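# Place three plates into matching gray tray pockets

## Task

Move each of the three plates into the gray tray so that it lies fully seated at the bottom of the pocket sized for it. The plates must stay there on their own, without the robot supporting them, and at the end the tool must release everything and pull away.

## Robot and tools

Robot: a single six-joint arm (waist, shoulder, elbow, wrist pitch, wrist yaw, wrist roll) carrying a suction cup, not fingers. Because there is one arm, every command row describes that one tool. The controlled point is the cup point: the middle of the cup's rim when the cup is free. The cup opens along the cup point's own +z axis, so a straight-down pick needs that axis pointing at -z of the scene. About 7 cm back from the rim the tool body widens to roughly 7 cm off-axis, so keep that clear of tray walls and other plates.

Frame: the scene frame sits on the table surface under the arm base. +z is up; looking along +x, +y lies to the left. Positions are in metres, orientations are unit quaternions written w first (qw, qx, qy, qz). The reported position may be somewhat wrong, more so at long reach, and the arm tends to stop a centimetre or more short of commands, usually low.

execute_actions: argument actions is a list holding either nothing (just report the state), one action, or one wait. An action is {"rows": [...], "steps": n}; each row has exactly 8 numbers: x, y, z, qw, qx, qy, qz, suction. x, y, z and the quaternion are an absolute target for the cup point in the scene frame, not an offset. Up to 15 rows and at most 15 steps (default 15), each step lasting 1/30 s; if rows run out, the last is repeated. A wait is {"steps": n} with n up to 300, counted from the previous result, so thinking time eats into it. Optional pictures (true/false) controls whether camera images come back. A target more than 0.6 m from the last reported cup position along any cup-point axis is rejected and nothing moves. Each control step the controller clips the command to within 70 mm and 16 degrees of the current measured pose, and favours position over orientation if both cannot be met; after an action ends it only continues to the last clipped pose, so check the result and send the remainder. Repeat the wanted quaternion in every row rather than copying a drifted reported one.

Suction value (last number of a row): range -1 to 1. 1 means full vacuum (about 55 kPa under ambient); a fraction asks for that share; 0.05 or less means off. It persists until changed.

move: target is one 8-number row as above (absolute pose plus suction, the suction applied at the start); speed is the path's top speed in m/s, 0.002 to 0.5, default 0.25, with rotation capped at twice that value in rad/s. The path is a straight line lasting 0.5 to 10 s; longer paths are cut off at 10 s before reaching the target. It does not avoid obstacles and the real tool may overshoot the speed, especially with the arm stretched out. Faster contact hits harder, and aiming deeper past a surface presses harder. Its result adds a move: line giving the outcome (done, off_target, moving, held, fault), which limits applied (paced = pose was clipped; held = some steps were blocked, after which the arm may jump fast), and the remaining distance to target.

wait: seconds from 0 to 10; the robot keeps driving to its last clipped pose and receives nothing new.

zoom_image: camera is one of cam_head_left, cam_head_right, cam_high, cam_low, cam_wrist; region is [x0, y0, x1, y1] in pixels of that camera's 504x504 image, top-left origin, no larger than 504 by 504. read_manual returns only licence text. finished_scene takes scene, the number of the current scene; it is final and reports whether the goal holds.

Result lines: the state gives end_effector_position and end_effector_quat_wxyz, Joint positions (base outward) and joint torques (noisy, offset, nonzero even unloaded). suction_measured is the vacuum reached; it stays near 0 without a seal and settles up to 0.15 under the command when airtight, dipping up to 0.04 as the pump cycles. part_present turns 1 at 0.50 and back to 0 below 0.45. HELD marks steps where the clearance check withheld part of the command; "pose unreachable" means that check altered or blocked it (a mount under the base counts as arm). "Hand target" shows where the controller is now heading. FAULT and MOTOR HOT lines report stops and heating.

Gripping: turn suction on and press the 29 mm rim flat onto a smooth area of the plate so it seals all round; holes, seams or the plate edge under the rim leak. Under vacuum the cup shortens, so the plate ends up to about 10 mm nearer the tool. To release, set the plate down on its support first, then switch suction off and rise at least 15 mm. A cup sealed to the table pins the tool; switching suction off frees it.

Avoid: dropping plates, knocking anything off the table (that ends the scene), slamming or hard pushing, long holds of loaded poses that heat motors (stops at 90 °C, collapse at 100 °C). Loose objects may occasionally get nudged by something outside the robot.

Each tool is called after ">>>" as name(argument=value, ...), one argument or row to a line, values as JSON.

## Session

>>> execute_actions(
  actions=[],
)

Scene clock: 0.00 s of 7200.00 s.
end_effector_position=(+0.2978, -0.0885, +0.2110) suction_measured=0.00 part_present=0 end_effector_quat_wxyz=(-0.276, +0.660, -0.649, -0.261)
Joint positions: [-0.022  1.68   1.622 -1.506  0.008 -0.013]
Joint velocities: [ 0.012 -0.002 -0.007 -0.022 -0.007  0.037]
Joint torques (N m, as the arm reports them, + toward a larger angle): no reading
Hand target: +0.298, -0.087, +0.213; -0.277, +0.662, -0.646, -0.260

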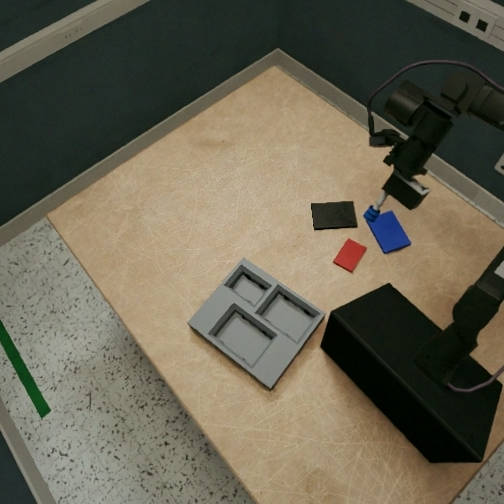

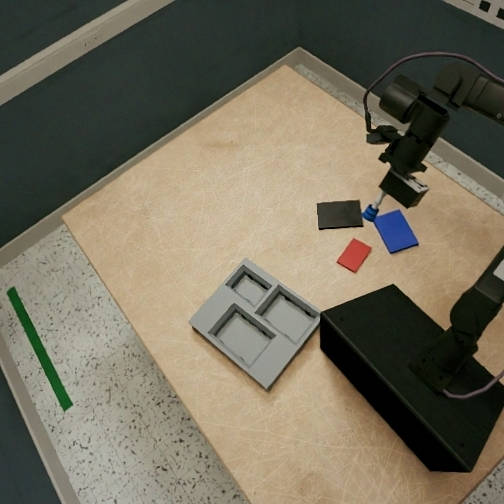

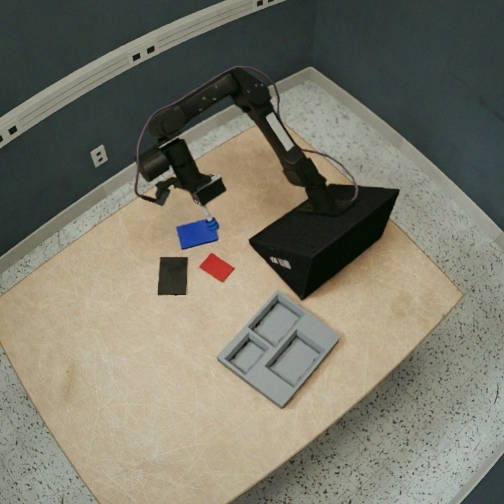

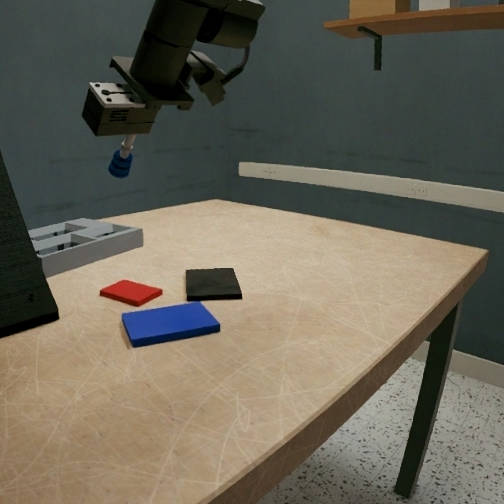

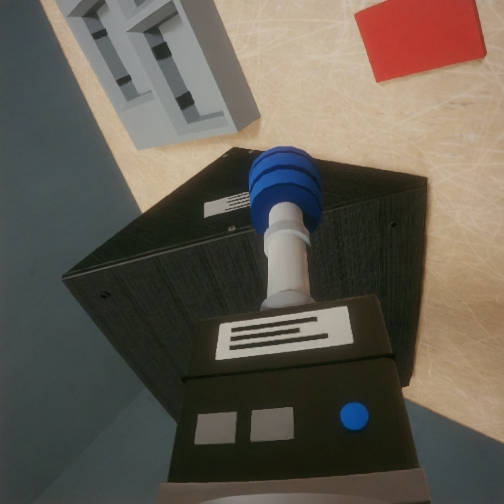

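>>> move(
  target=[0.3,-0.1,0.15,0,0.707,-0.707,0,0],
)

Scene clock: 4.73 s of 7200.00 s.
end_effector_position=(+0.3015, -0.1028, +0.1488) suction_measured=0.00 part_present=0 end_effector_quat_wxyz=(-0.003, +0.701, -0.713, -0.014)
Joint positions: [ 0.303  1.878  1.459 -1.478  0.7    0.475]
Joint velocities: [-0.032 -0.012  0.017  0.022  0.007  0.007]
Joint torques (N m, as the arm reports them, + toward a larger angle): [ 7.96 -4.09  2.88  0.23  0.18  0.04]
Hand target: +0.302, -0.100, +0.151; +0.001, +0.709, -0.706, -0.003
Off the commanded pose: 0.003 m, 2 deg.
move: done

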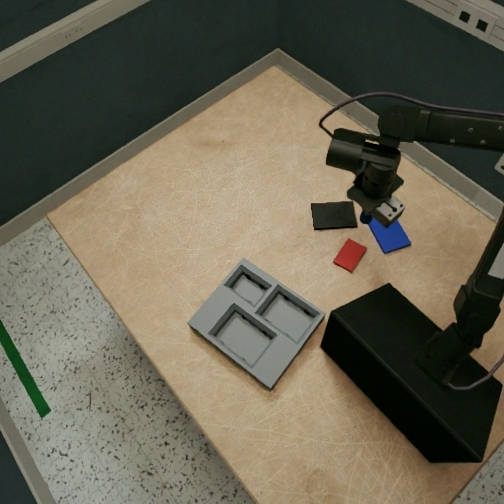

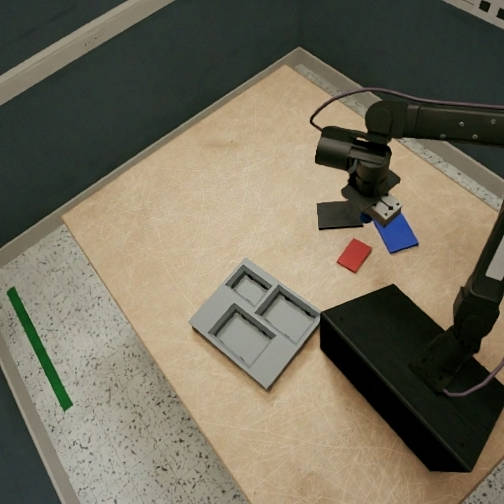

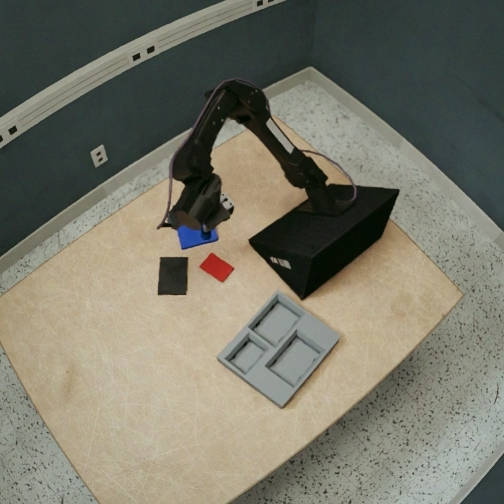

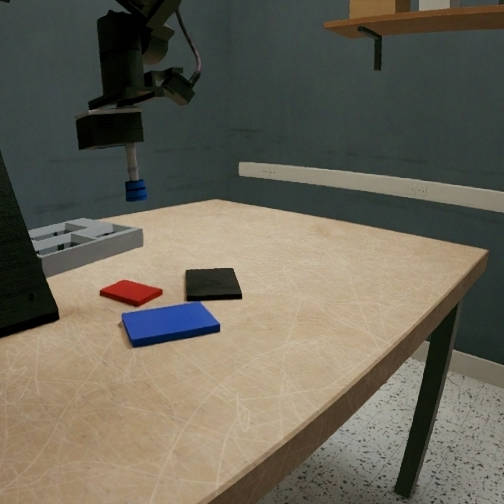

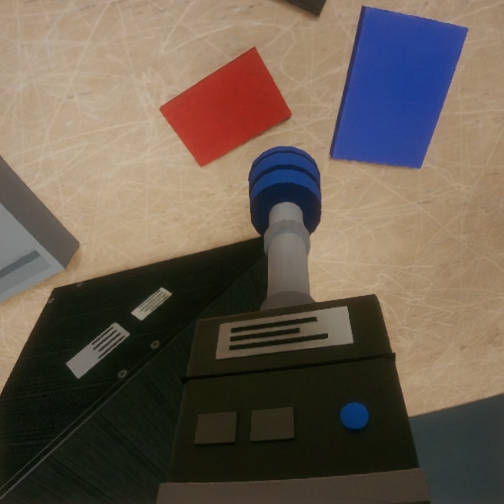

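>>> move(
  target=[0.265,-0.055,0.05,0,0.707,-0.707,0,0],
)

Scene clock: 9.00 s of 7200.00 s.
end_effector_position=(+0.2655, -0.0515, +0.0502) suction_measured=0.00 part_present=0 end_effector_quat_wxyz=(+0.002, +0.707, -0.707, -0.009)
Joint positions: [ 0.241  1.878  0.99  -0.968  0.733  0.387]
Joint velocities: [ 0.002 -0.002 -0.002 -0.007 -0.007 -0.007]
Joint torques (N m, as the arm reports them, + toward a larger angle): [ 5.67 -5.66  2.15  0.37  0.17 -0.15]
Hand target: +0.267, -0.054, +0.050; +0.001, +0.707, -0.707, -0.000
Off the commanded pose: 0.004 m, 1 deg.
move: done

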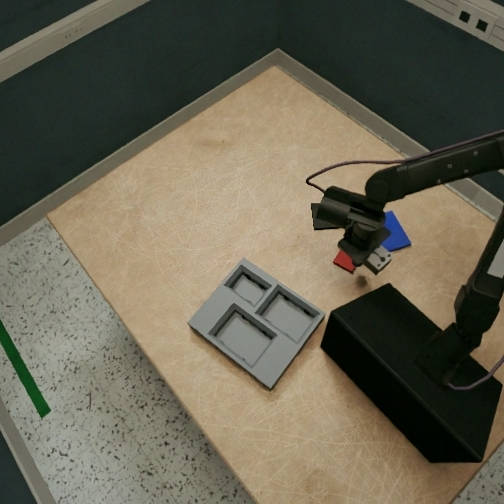

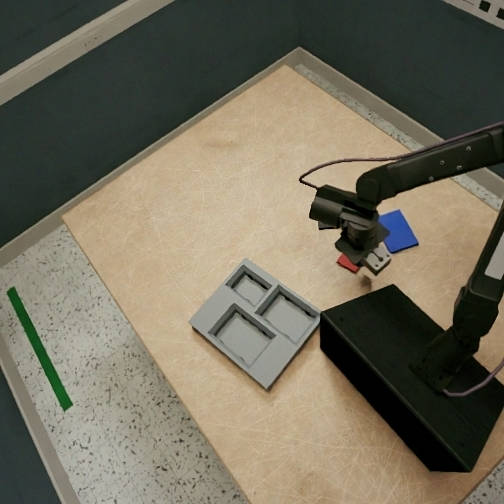

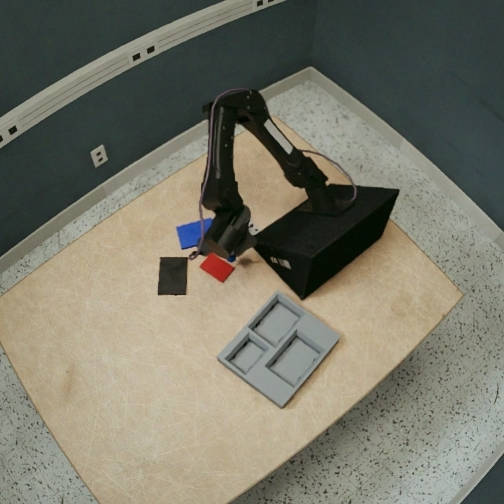

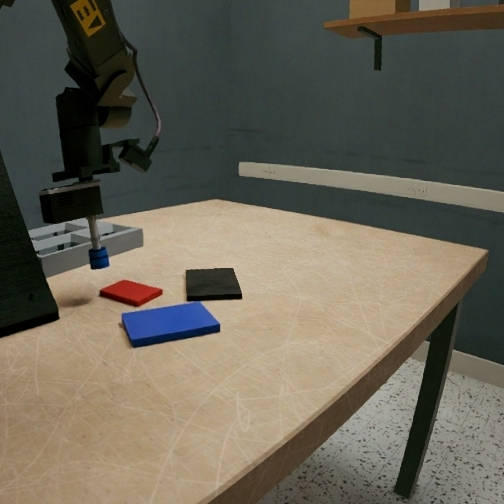

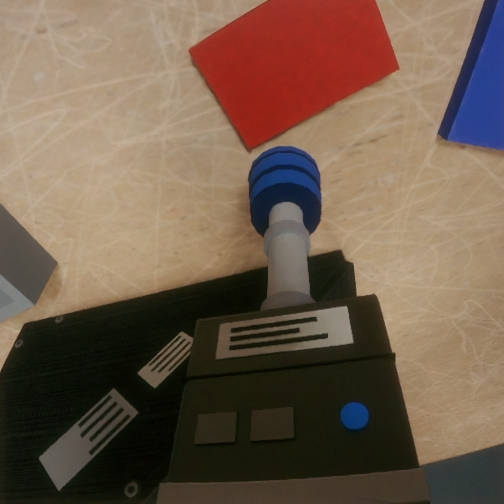

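>>> move(
  target=[0.302,-0.056,0.035,0,0.866,-0.5,0,0],
)

>>> zoom_image(
  camera="cam_high",
  region=[130,200,360,420],
)

Scene clock: 13.60 s of 7200.00 s.
end_effector_position=(+0.2907, -0.0575, +0.0323) suction_measured=0.00 part_present=0 end_effector_quat_wxyz=(+0.005, +0.867, -0.498, -0.012)
Joint positions: [ 0.167  1.959  1.064 -0.909  0.754 -0.229]
Joint velocities: [ 0.007 -0.002 -0.007  0.007  0.037 -0.066]
Joint torques (N m, as the arm reports them, + toward a larger angle): [ 6.75 -4.64  4.57  0.39  0.18 -0.07]
Hand target: +0.302, -0.057, +0.035; +0.001, +0.866, -0.500, +0.000
Off the commanded pose: 0.012 m, 1 deg.
move: off_target

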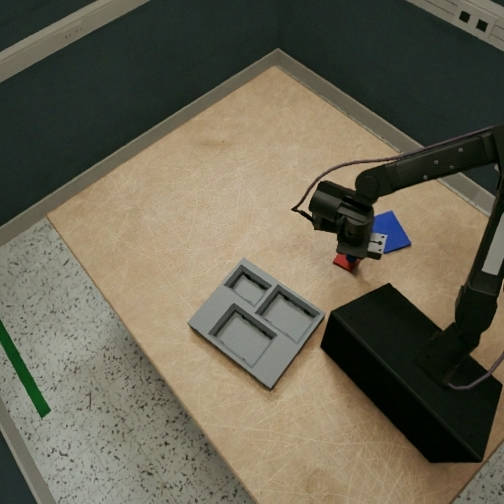

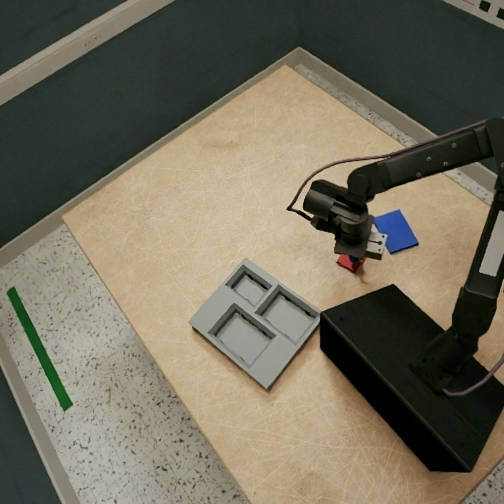

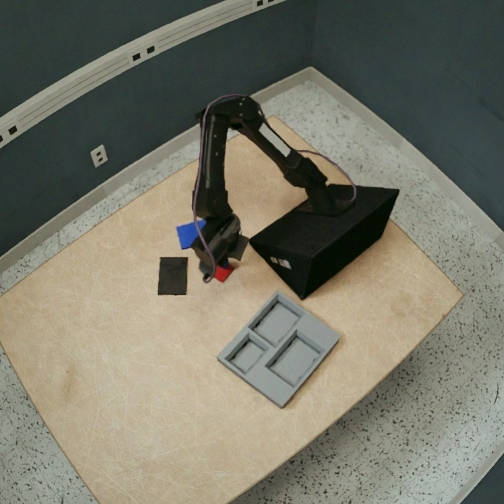

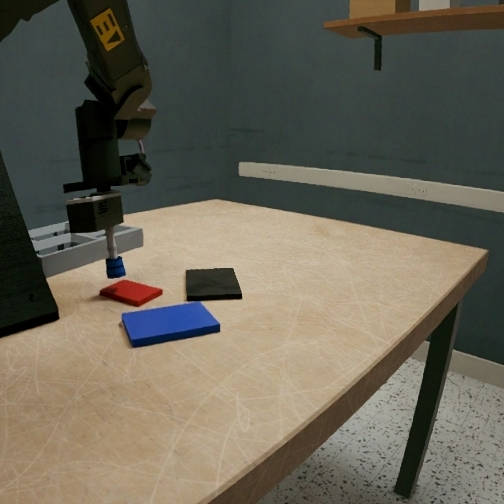

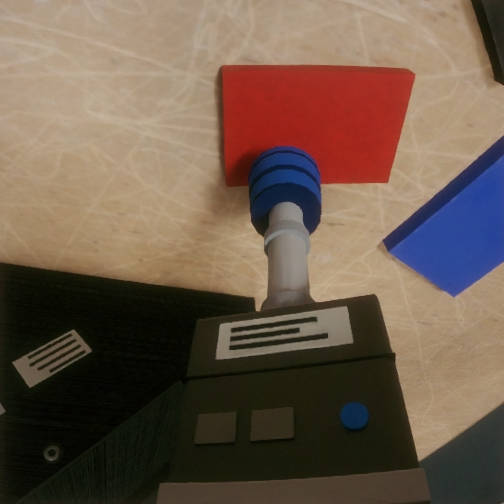

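Region (130, 200, 360, 420) of cam_high's 504x504 image, scaled by 2.191, with more detail than that image has; it fills the top 482 rows of this view, and the rest is white.

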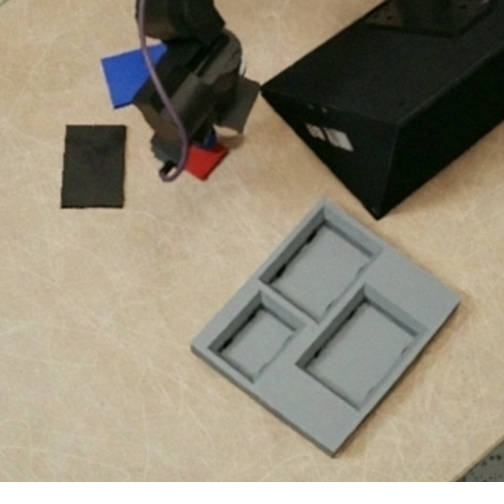

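>>> move(
  target=[0.316,-0.061,0.024,0,0.866,-0.5,0,0],
)

Scene clock: 17.30 s of 7200.00 s.
end_effector_position=(+0.3041, -0.0625, +0.0215) suction_measured=0.00 part_present=0 end_effector_quat_wxyz=(+0.004, +0.867, -0.499, -0.013)
Joint positions: [ 0.122  1.992  1.099 -0.869  0.761 -0.288]
Joint velocities: [ 0.002  0.007 -0.002 -0.051 -0.037  0.007]
Joint torques (N m, as the arm reports them, + toward a larger angle): [ 7.23 -4.74  4.71  0.32  0.19 -0.04]
Hand target: +0.316, -0.062, +0.024; +0.000, +0.866, -0.500, -0.000
Off the commanded pose: 0.012 m, 2 deg.
move: off_target

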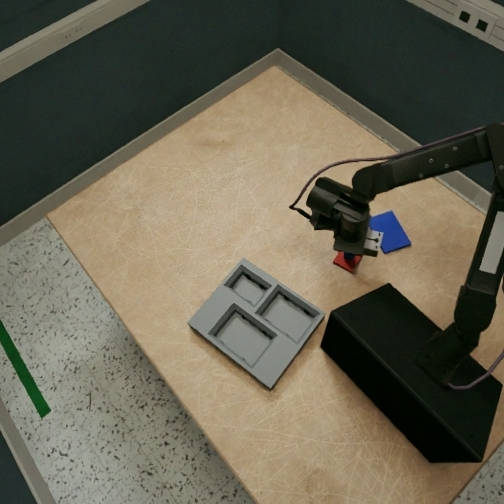

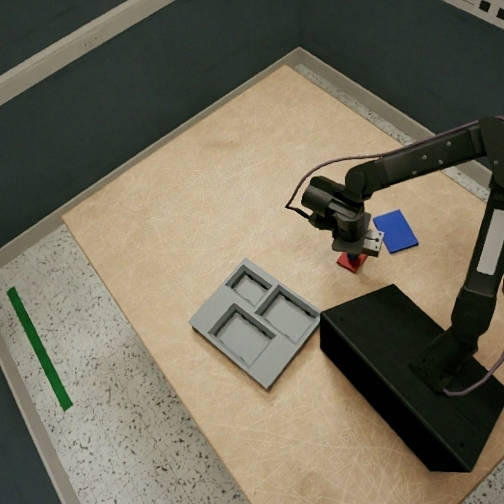

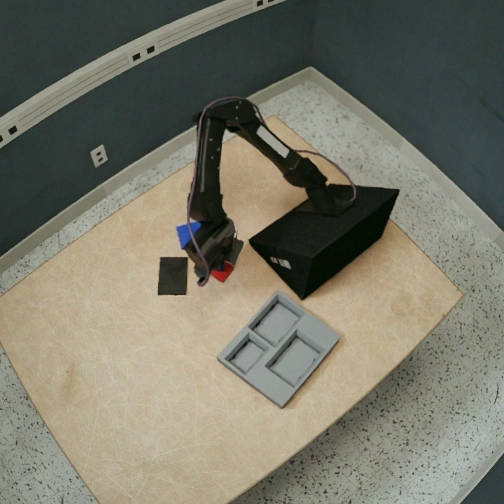

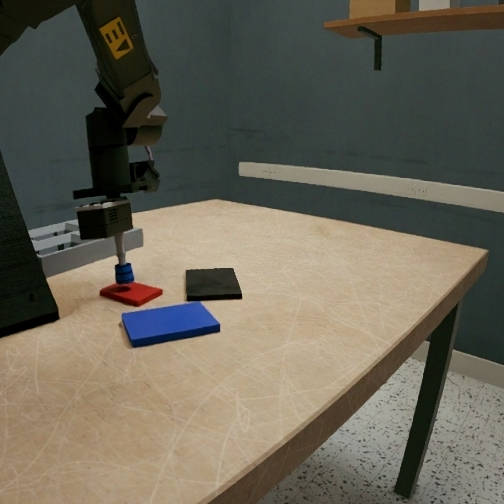

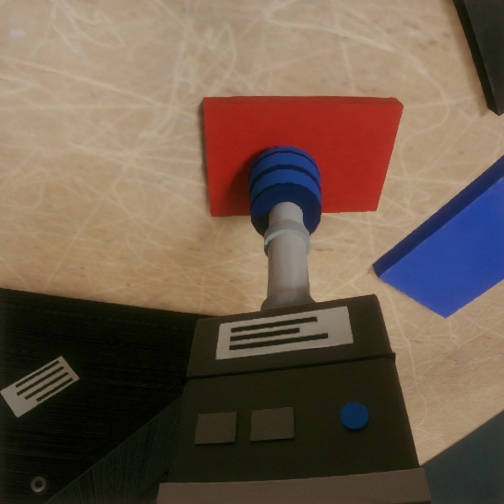

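>>> move(
  target=[0.317,-0.065,0.003,0,0.866,-0.5,0,1],
  speed=0.04,
)

Scene clock: 19.37 s of 7200.00 s.
end_effector_position=(+0.3196, -0.0692, +0.0054) suction_measured=0.69 part_present=1 end_effector_quat_wxyz=(-0.004, +0.861, -0.509, -0.003)
Joint positions: [ 0.066  2.008  1.099 -0.764  0.769 -0.367]
Joint velocities: [-0.007  0.002 -0.007  0.022  0.095 -0.022]
Joint torques (N m, as the arm reports them, + toward a larger angle): [ 7.35 -5.38  1.5   0.4   0.19 -0.06]
Hand target: +0.317, -0.065, +0.003; +0.000, +0.866, -0.500, -0.000
Off the commanded pose: 0.005 m, 1 deg.
move: done

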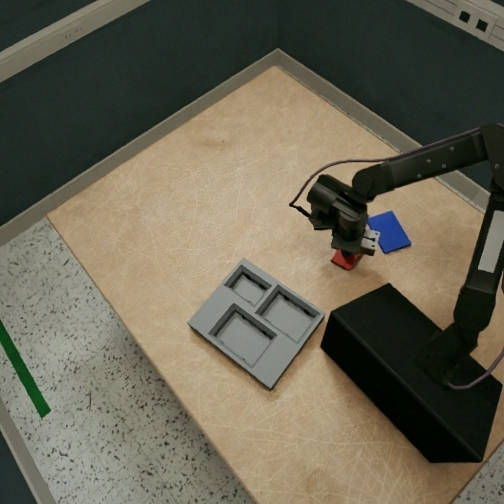

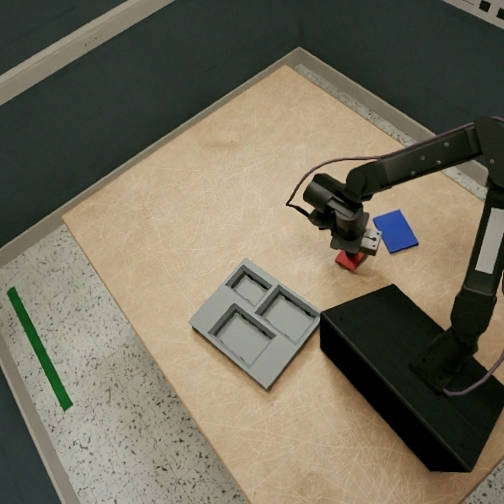

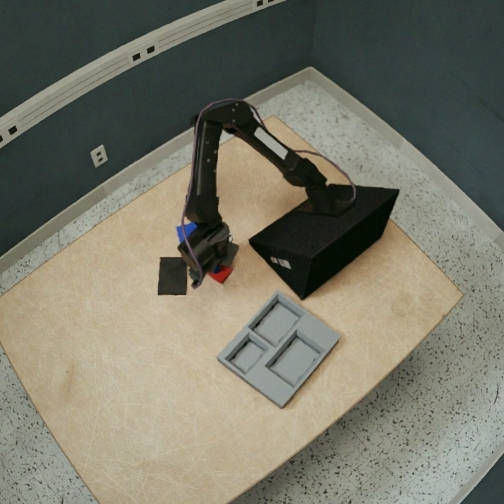

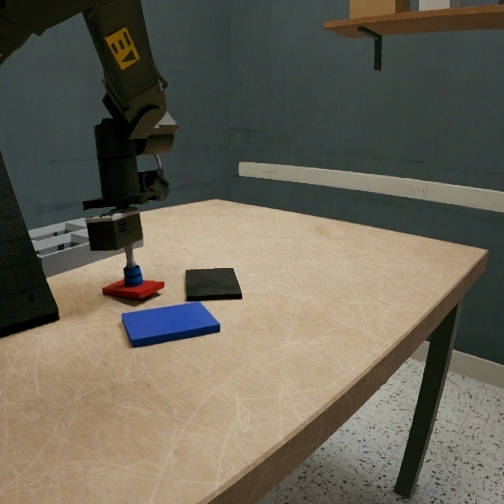

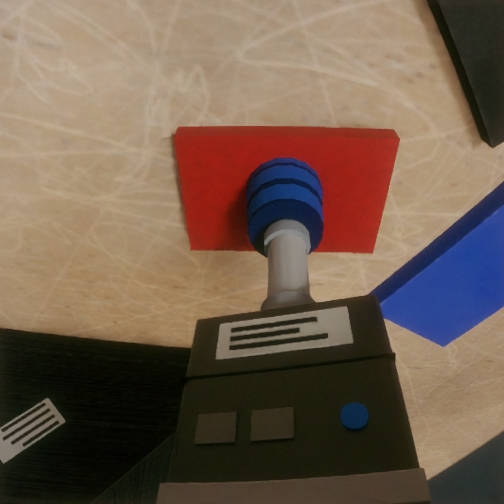

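>>> move(
  target=[0.33,-0.05,0.09,0,0.866,-0.5,0,1],
)

>>> move(
  target=[0.37,0.18,0.09,0,0.991,0.13,0,1],
)

Scene clock: 25.53 s of 7200.00 s.
end_effector_position=(+0.3256, -0.0541, +0.0841) suction_measured=0.98 part_present=1 end_effector_quat_wxyz=(+0.004, +0.866, -0.501, -0.003)
Joint positions: [ 0.263  2.041  1.337 -1.169  0.741 -0.108]
Joint velocities: [-0.017 -0.002 -0.002  0.007 -0.037 -0.022]
Joint torques (N m, as the arm reports them, + toward a larger angle): [ 7.95 -5.61  5.51  0.13  0.02  0.05]
Hand target: +0.330, -0.050, +0.090; -0.001, +0.866, -0.500, +0.000
Off the commanded pose: 0.008 m, 1 deg.
move: done

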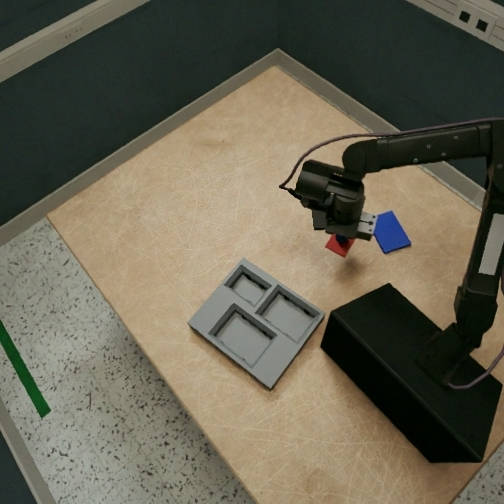

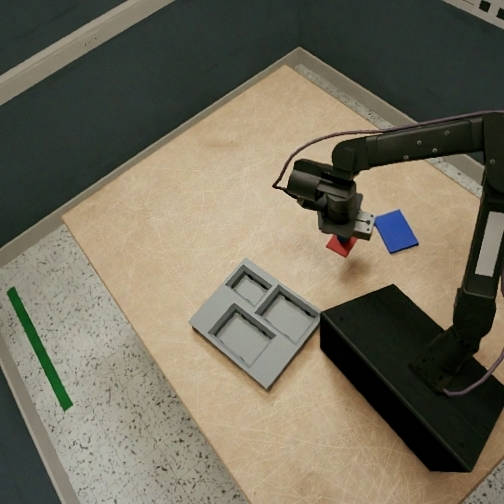

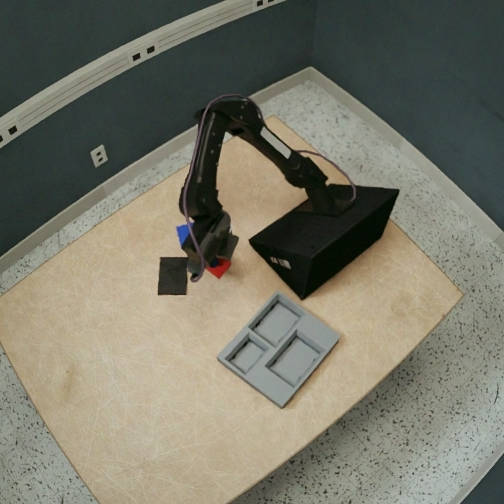

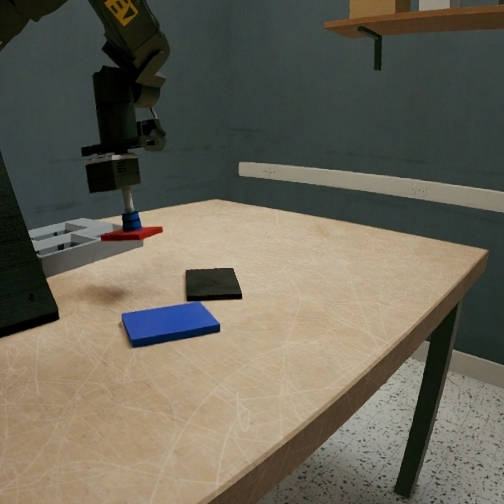

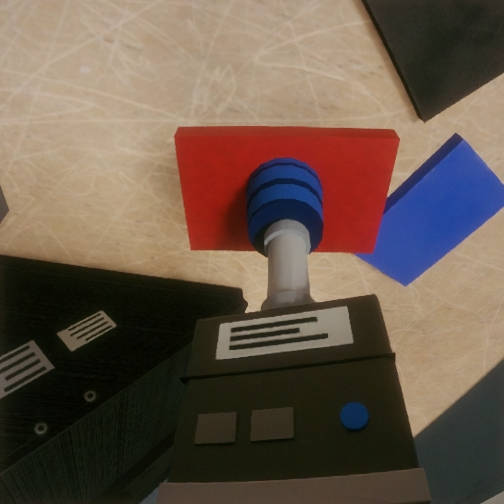

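Scene clock: 28.80 s of 7200.00 s.
end_effector_position=(+0.3743, +0.1720, +0.0808) suction_measured=0.96 part_present=1 end_effector_quat_wxyz=(+0.002, +0.993, +0.120, -0.007)
Joint positions: [ 0.567  2.853  2.106 -1.358  0.615 -1.037]
Joint velocities: [-0.002  0.002 -0.027 -0.037 -0.066 -0.022]
Joint torques (N m, as the arm reports them, + toward a larger angle): [ 10.49 -10.85   6.21   0.15  -0.05  -0.14]
Hand target: +0.373, +0.180, +0.091; -0.002, +0.991, +0.131, +0.001
Off the commanded pose: 0.013 m, 1 deg.
move: off_target

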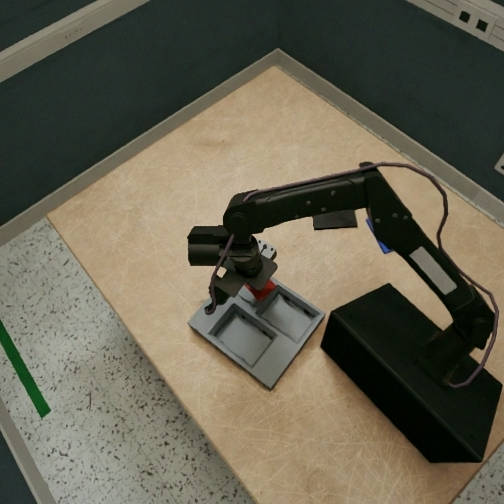

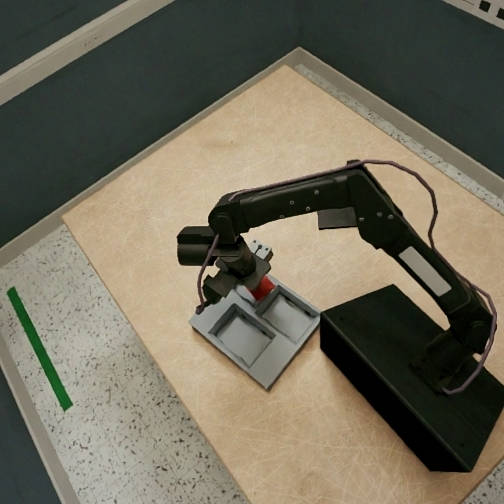

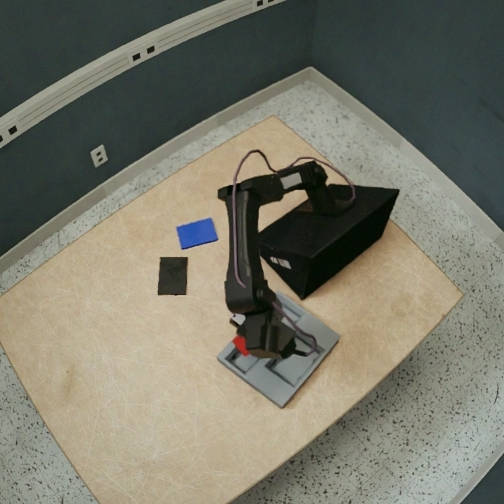

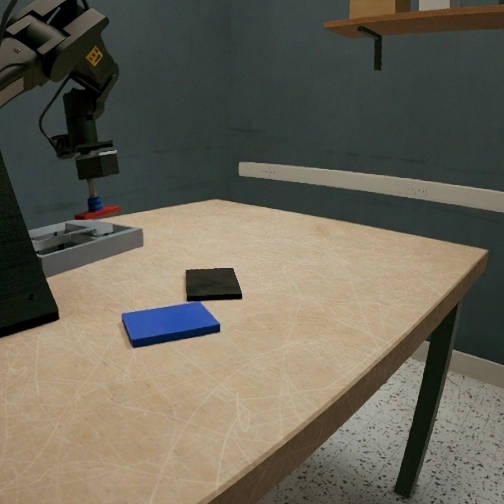

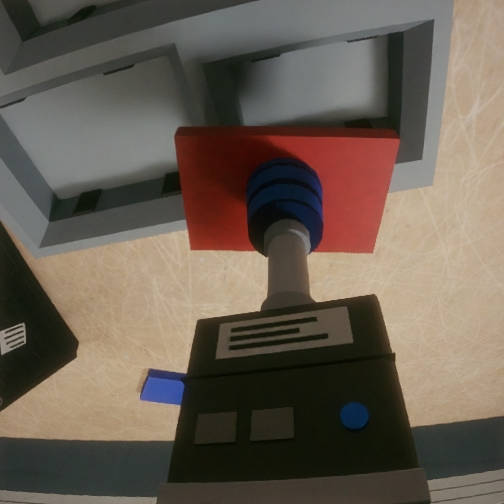

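>>> move(
  target=[0.386,0.2,0.066,0,0.978,0.208,0,1],
  speed=0.1,
)

Scene clock: 32.00 s of 7200.00 s.
end_effector_position=(+0.3823, +0.1938, +0.0567) suction_measured=1.00 part_present=1 end_effector_quat_wxyz=(+0.000, +0.979, +0.202, -0.013)
Joint positions: [ 0.552  2.981  2.236 -1.361  0.615 -1.213]
Joint velocities: [-0.002 -0.012  0.017  0.022  0.022  0.051]
Joint torques (N m, as the arm reports them, + toward a larger angle): [ 10.12 -12.09   5.76   0.18   0.16  -0.06]
Hand target: +0.386, +0.200, +0.066; -0.000, +0.978, +0.208, +0.001
Off the commanded pose: 0.012 m, 2 deg.
move: off_target

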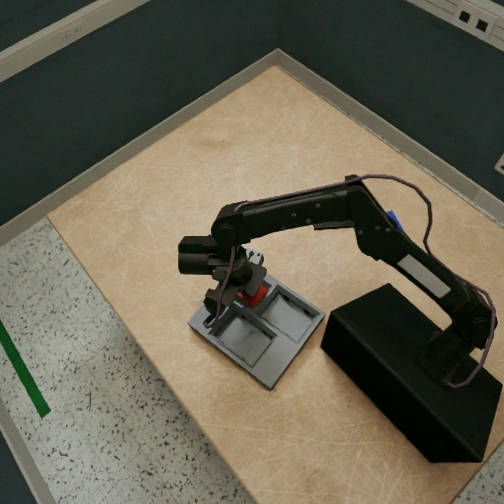

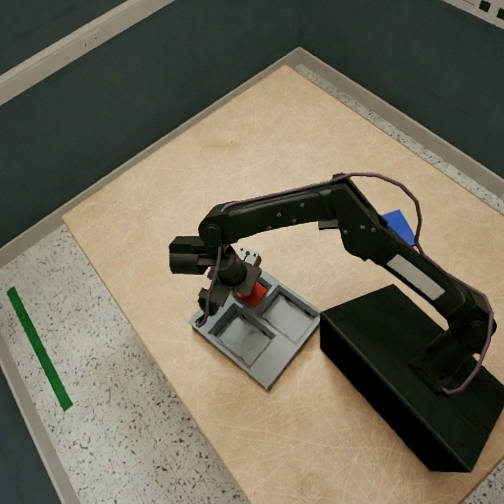

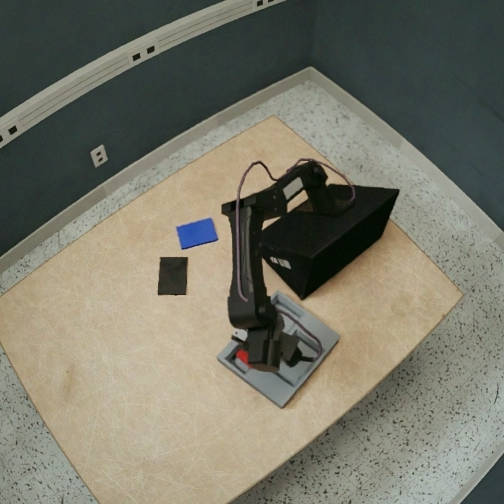

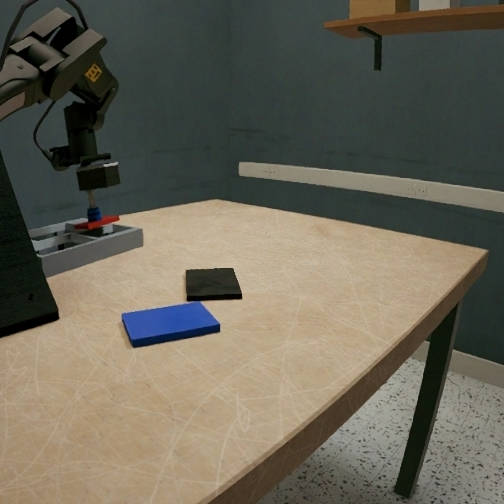

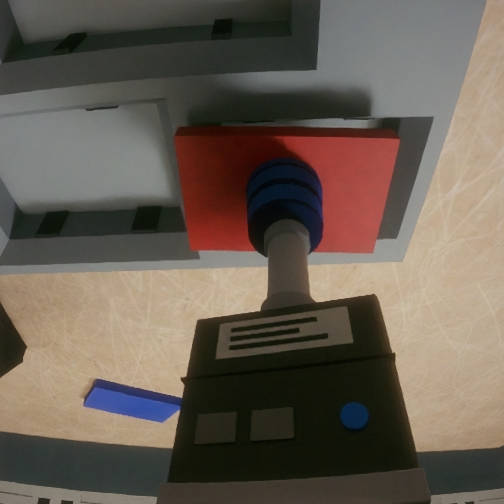

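>>> move(
  target=[0.397,0.196,0.055,0,0.973,0.23,0,1],
  speed=0.05,
)

Scene clock: 34.90 s of 7200.00 s.
end_effector_position=(+0.3890, +0.1908, +0.0483) suction_measured=0.99 part_present=1 end_effector_quat_wxyz=(-0.000, +0.973, +0.229, -0.016)
Joint positions: [ 0.528  3.003  2.267 -1.361  0.624 -1.291]
Joint velocities: [-0.012 -0.002  0.022  0.066 -0.022 -0.11 ]
Joint torques (N m, as the arm reports them, + toward a larger angle): [  9.72 -11.77   6.02   0.28   0.25  -0.03]
Hand target: +0.397, +0.195, +0.055; -0.000, +0.973, +0.230, -0.000
Off the commanded pose: 0.012 m, 2 deg.
move: off_target

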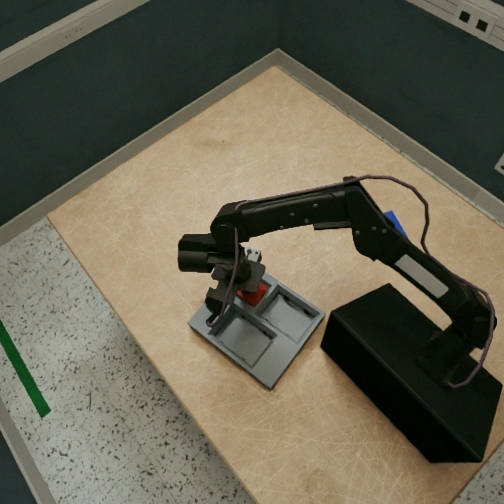

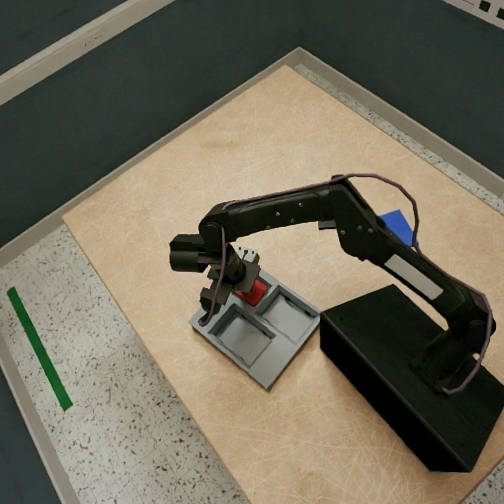

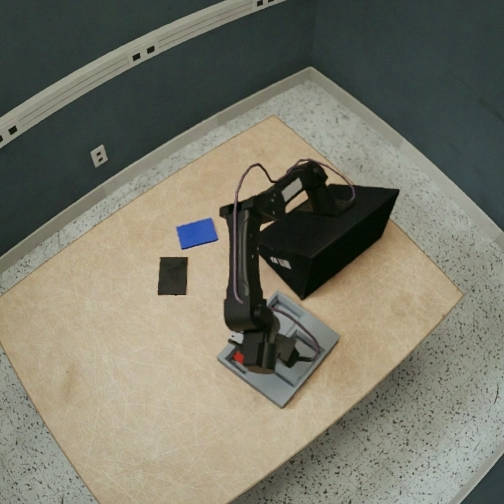

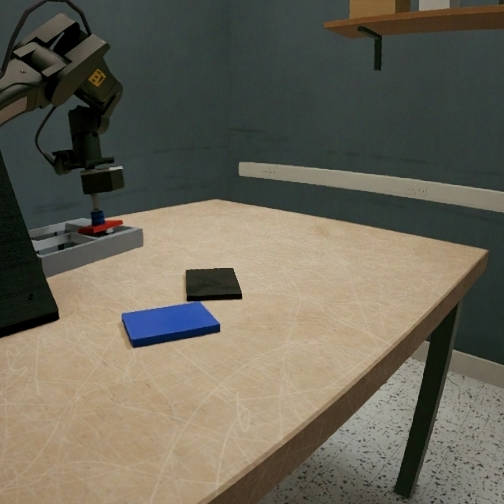

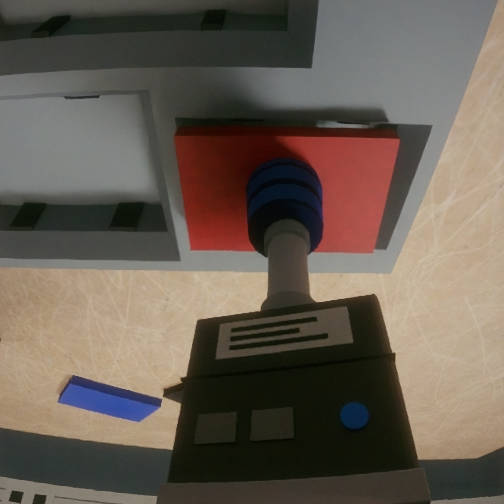

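>>> move(
  target=[0.401,0.195,0.044,0,0.975,0.223,0,1],
  speed=0.04,
)

Scene clock: 37.47 s of 7200.00 s.
end_effector_position=(+0.3974, +0.1869, +0.0420) suction_measured=0.99 part_present=1 end_effector_quat_wxyz=(-0.003, +0.976, +0.219, -0.012)
Joint positions: [ 0.505  3.003  2.268 -1.337  0.634 -1.3  ]
Joint velocities: [-0.002 -0.007  0.017 -0.081  0.022 -0.051]
Joint torques (N m, as the arm reports them, + toward a larger angle): [  9.9  -11.03   5.39   0.35   0.18  -0.04]
Hand target: +0.401, +0.195, +0.044; +0.000, +0.975, +0.223, +0.000
Off the commanded pose: 0.009 m, 2 deg.
move: done

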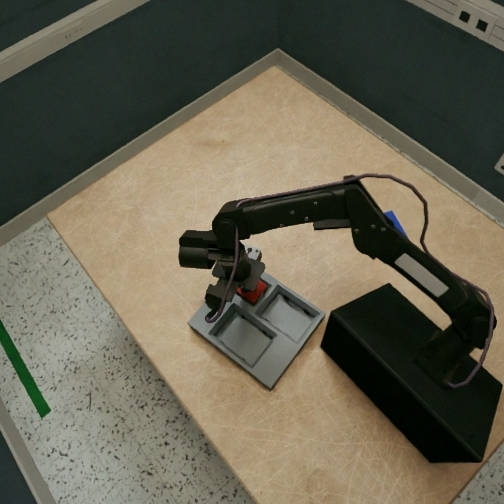

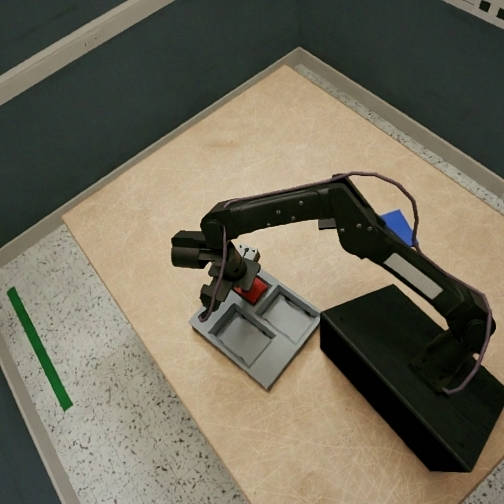

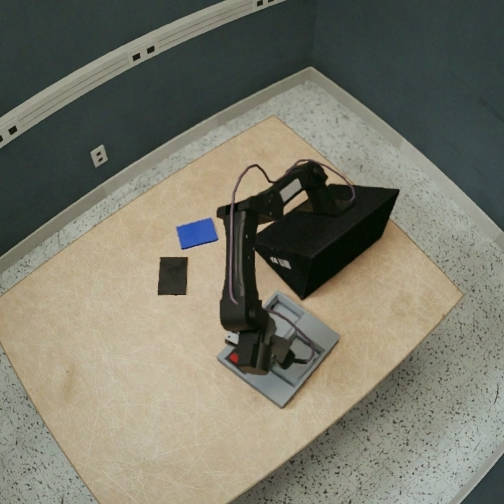

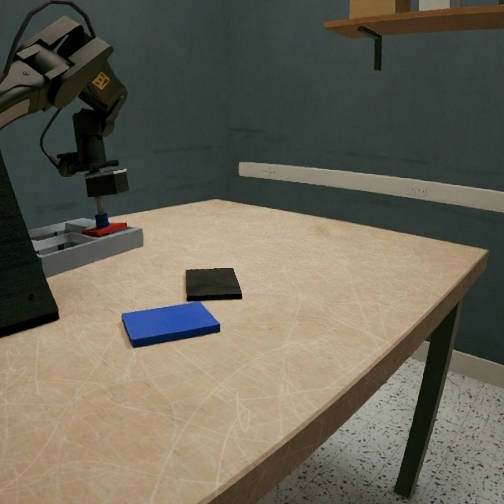

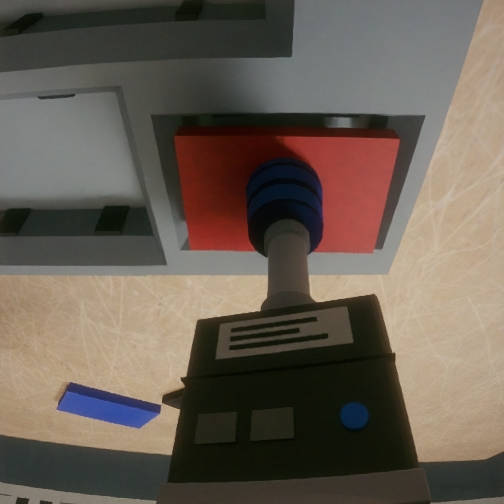

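>>> move(
  target=[0.398,0.194,0.026,0,0.973,0.23,0,1],
  speed=0.03,
)

Scene clock: 39.50 s of 7200.00 s.
end_effector_position=(+0.3988, +0.1861, +0.0243) suction_measured=1.00 part_present=1 end_effector_quat_wxyz=(+0.001, +0.975, +0.223, -0.010)
Joint positions: [ 0.484  3.003  2.211 -1.264  0.654 -1.333]
Joint velocities: [ 0.007  0.002 -0.007  0.022  0.007 -0.007]
Joint torques (N m, as the arm reports them, + toward a larger angle): [ 10.07 -12.     2.79   0.46   0.15  -0.08]
Hand target: +0.398, +0.194, +0.026; +0.000, +0.973, +0.230, -0.001
Off the commanded pose: 0.008 m, 1 deg.
move: done

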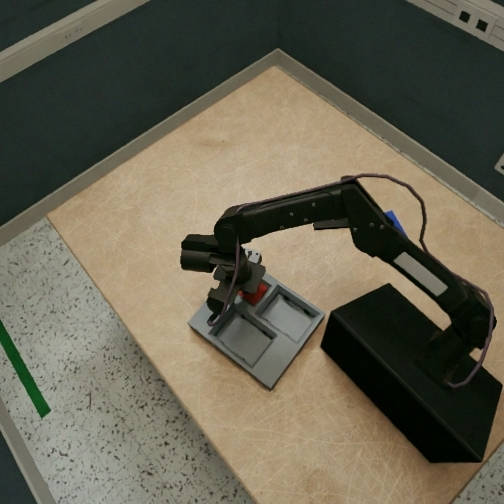

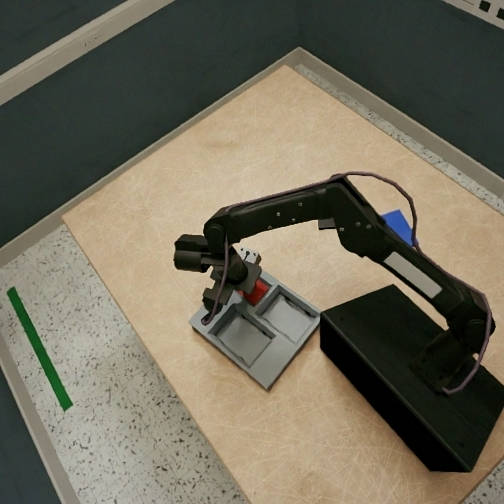

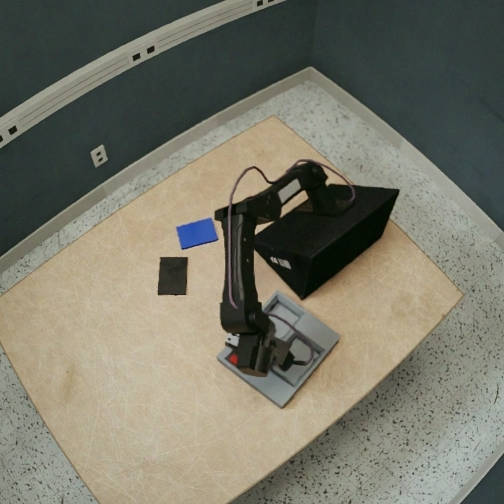

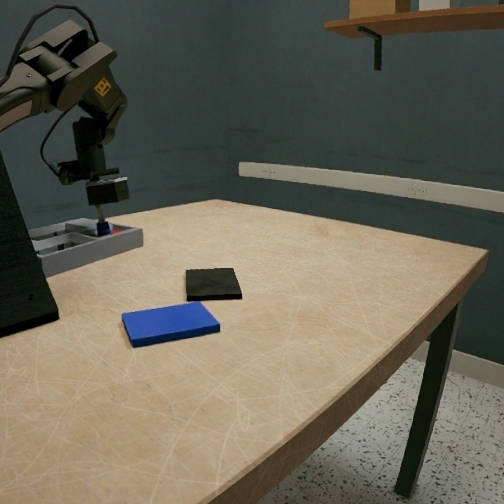

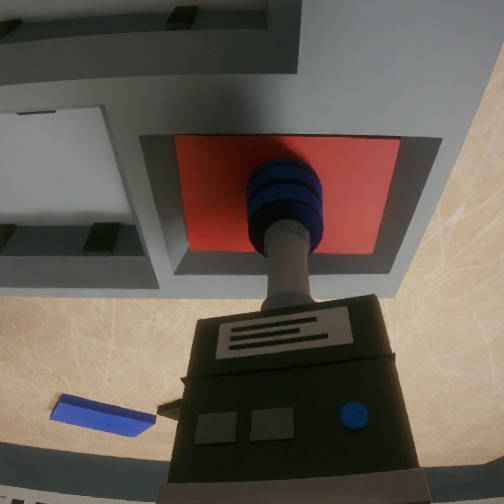

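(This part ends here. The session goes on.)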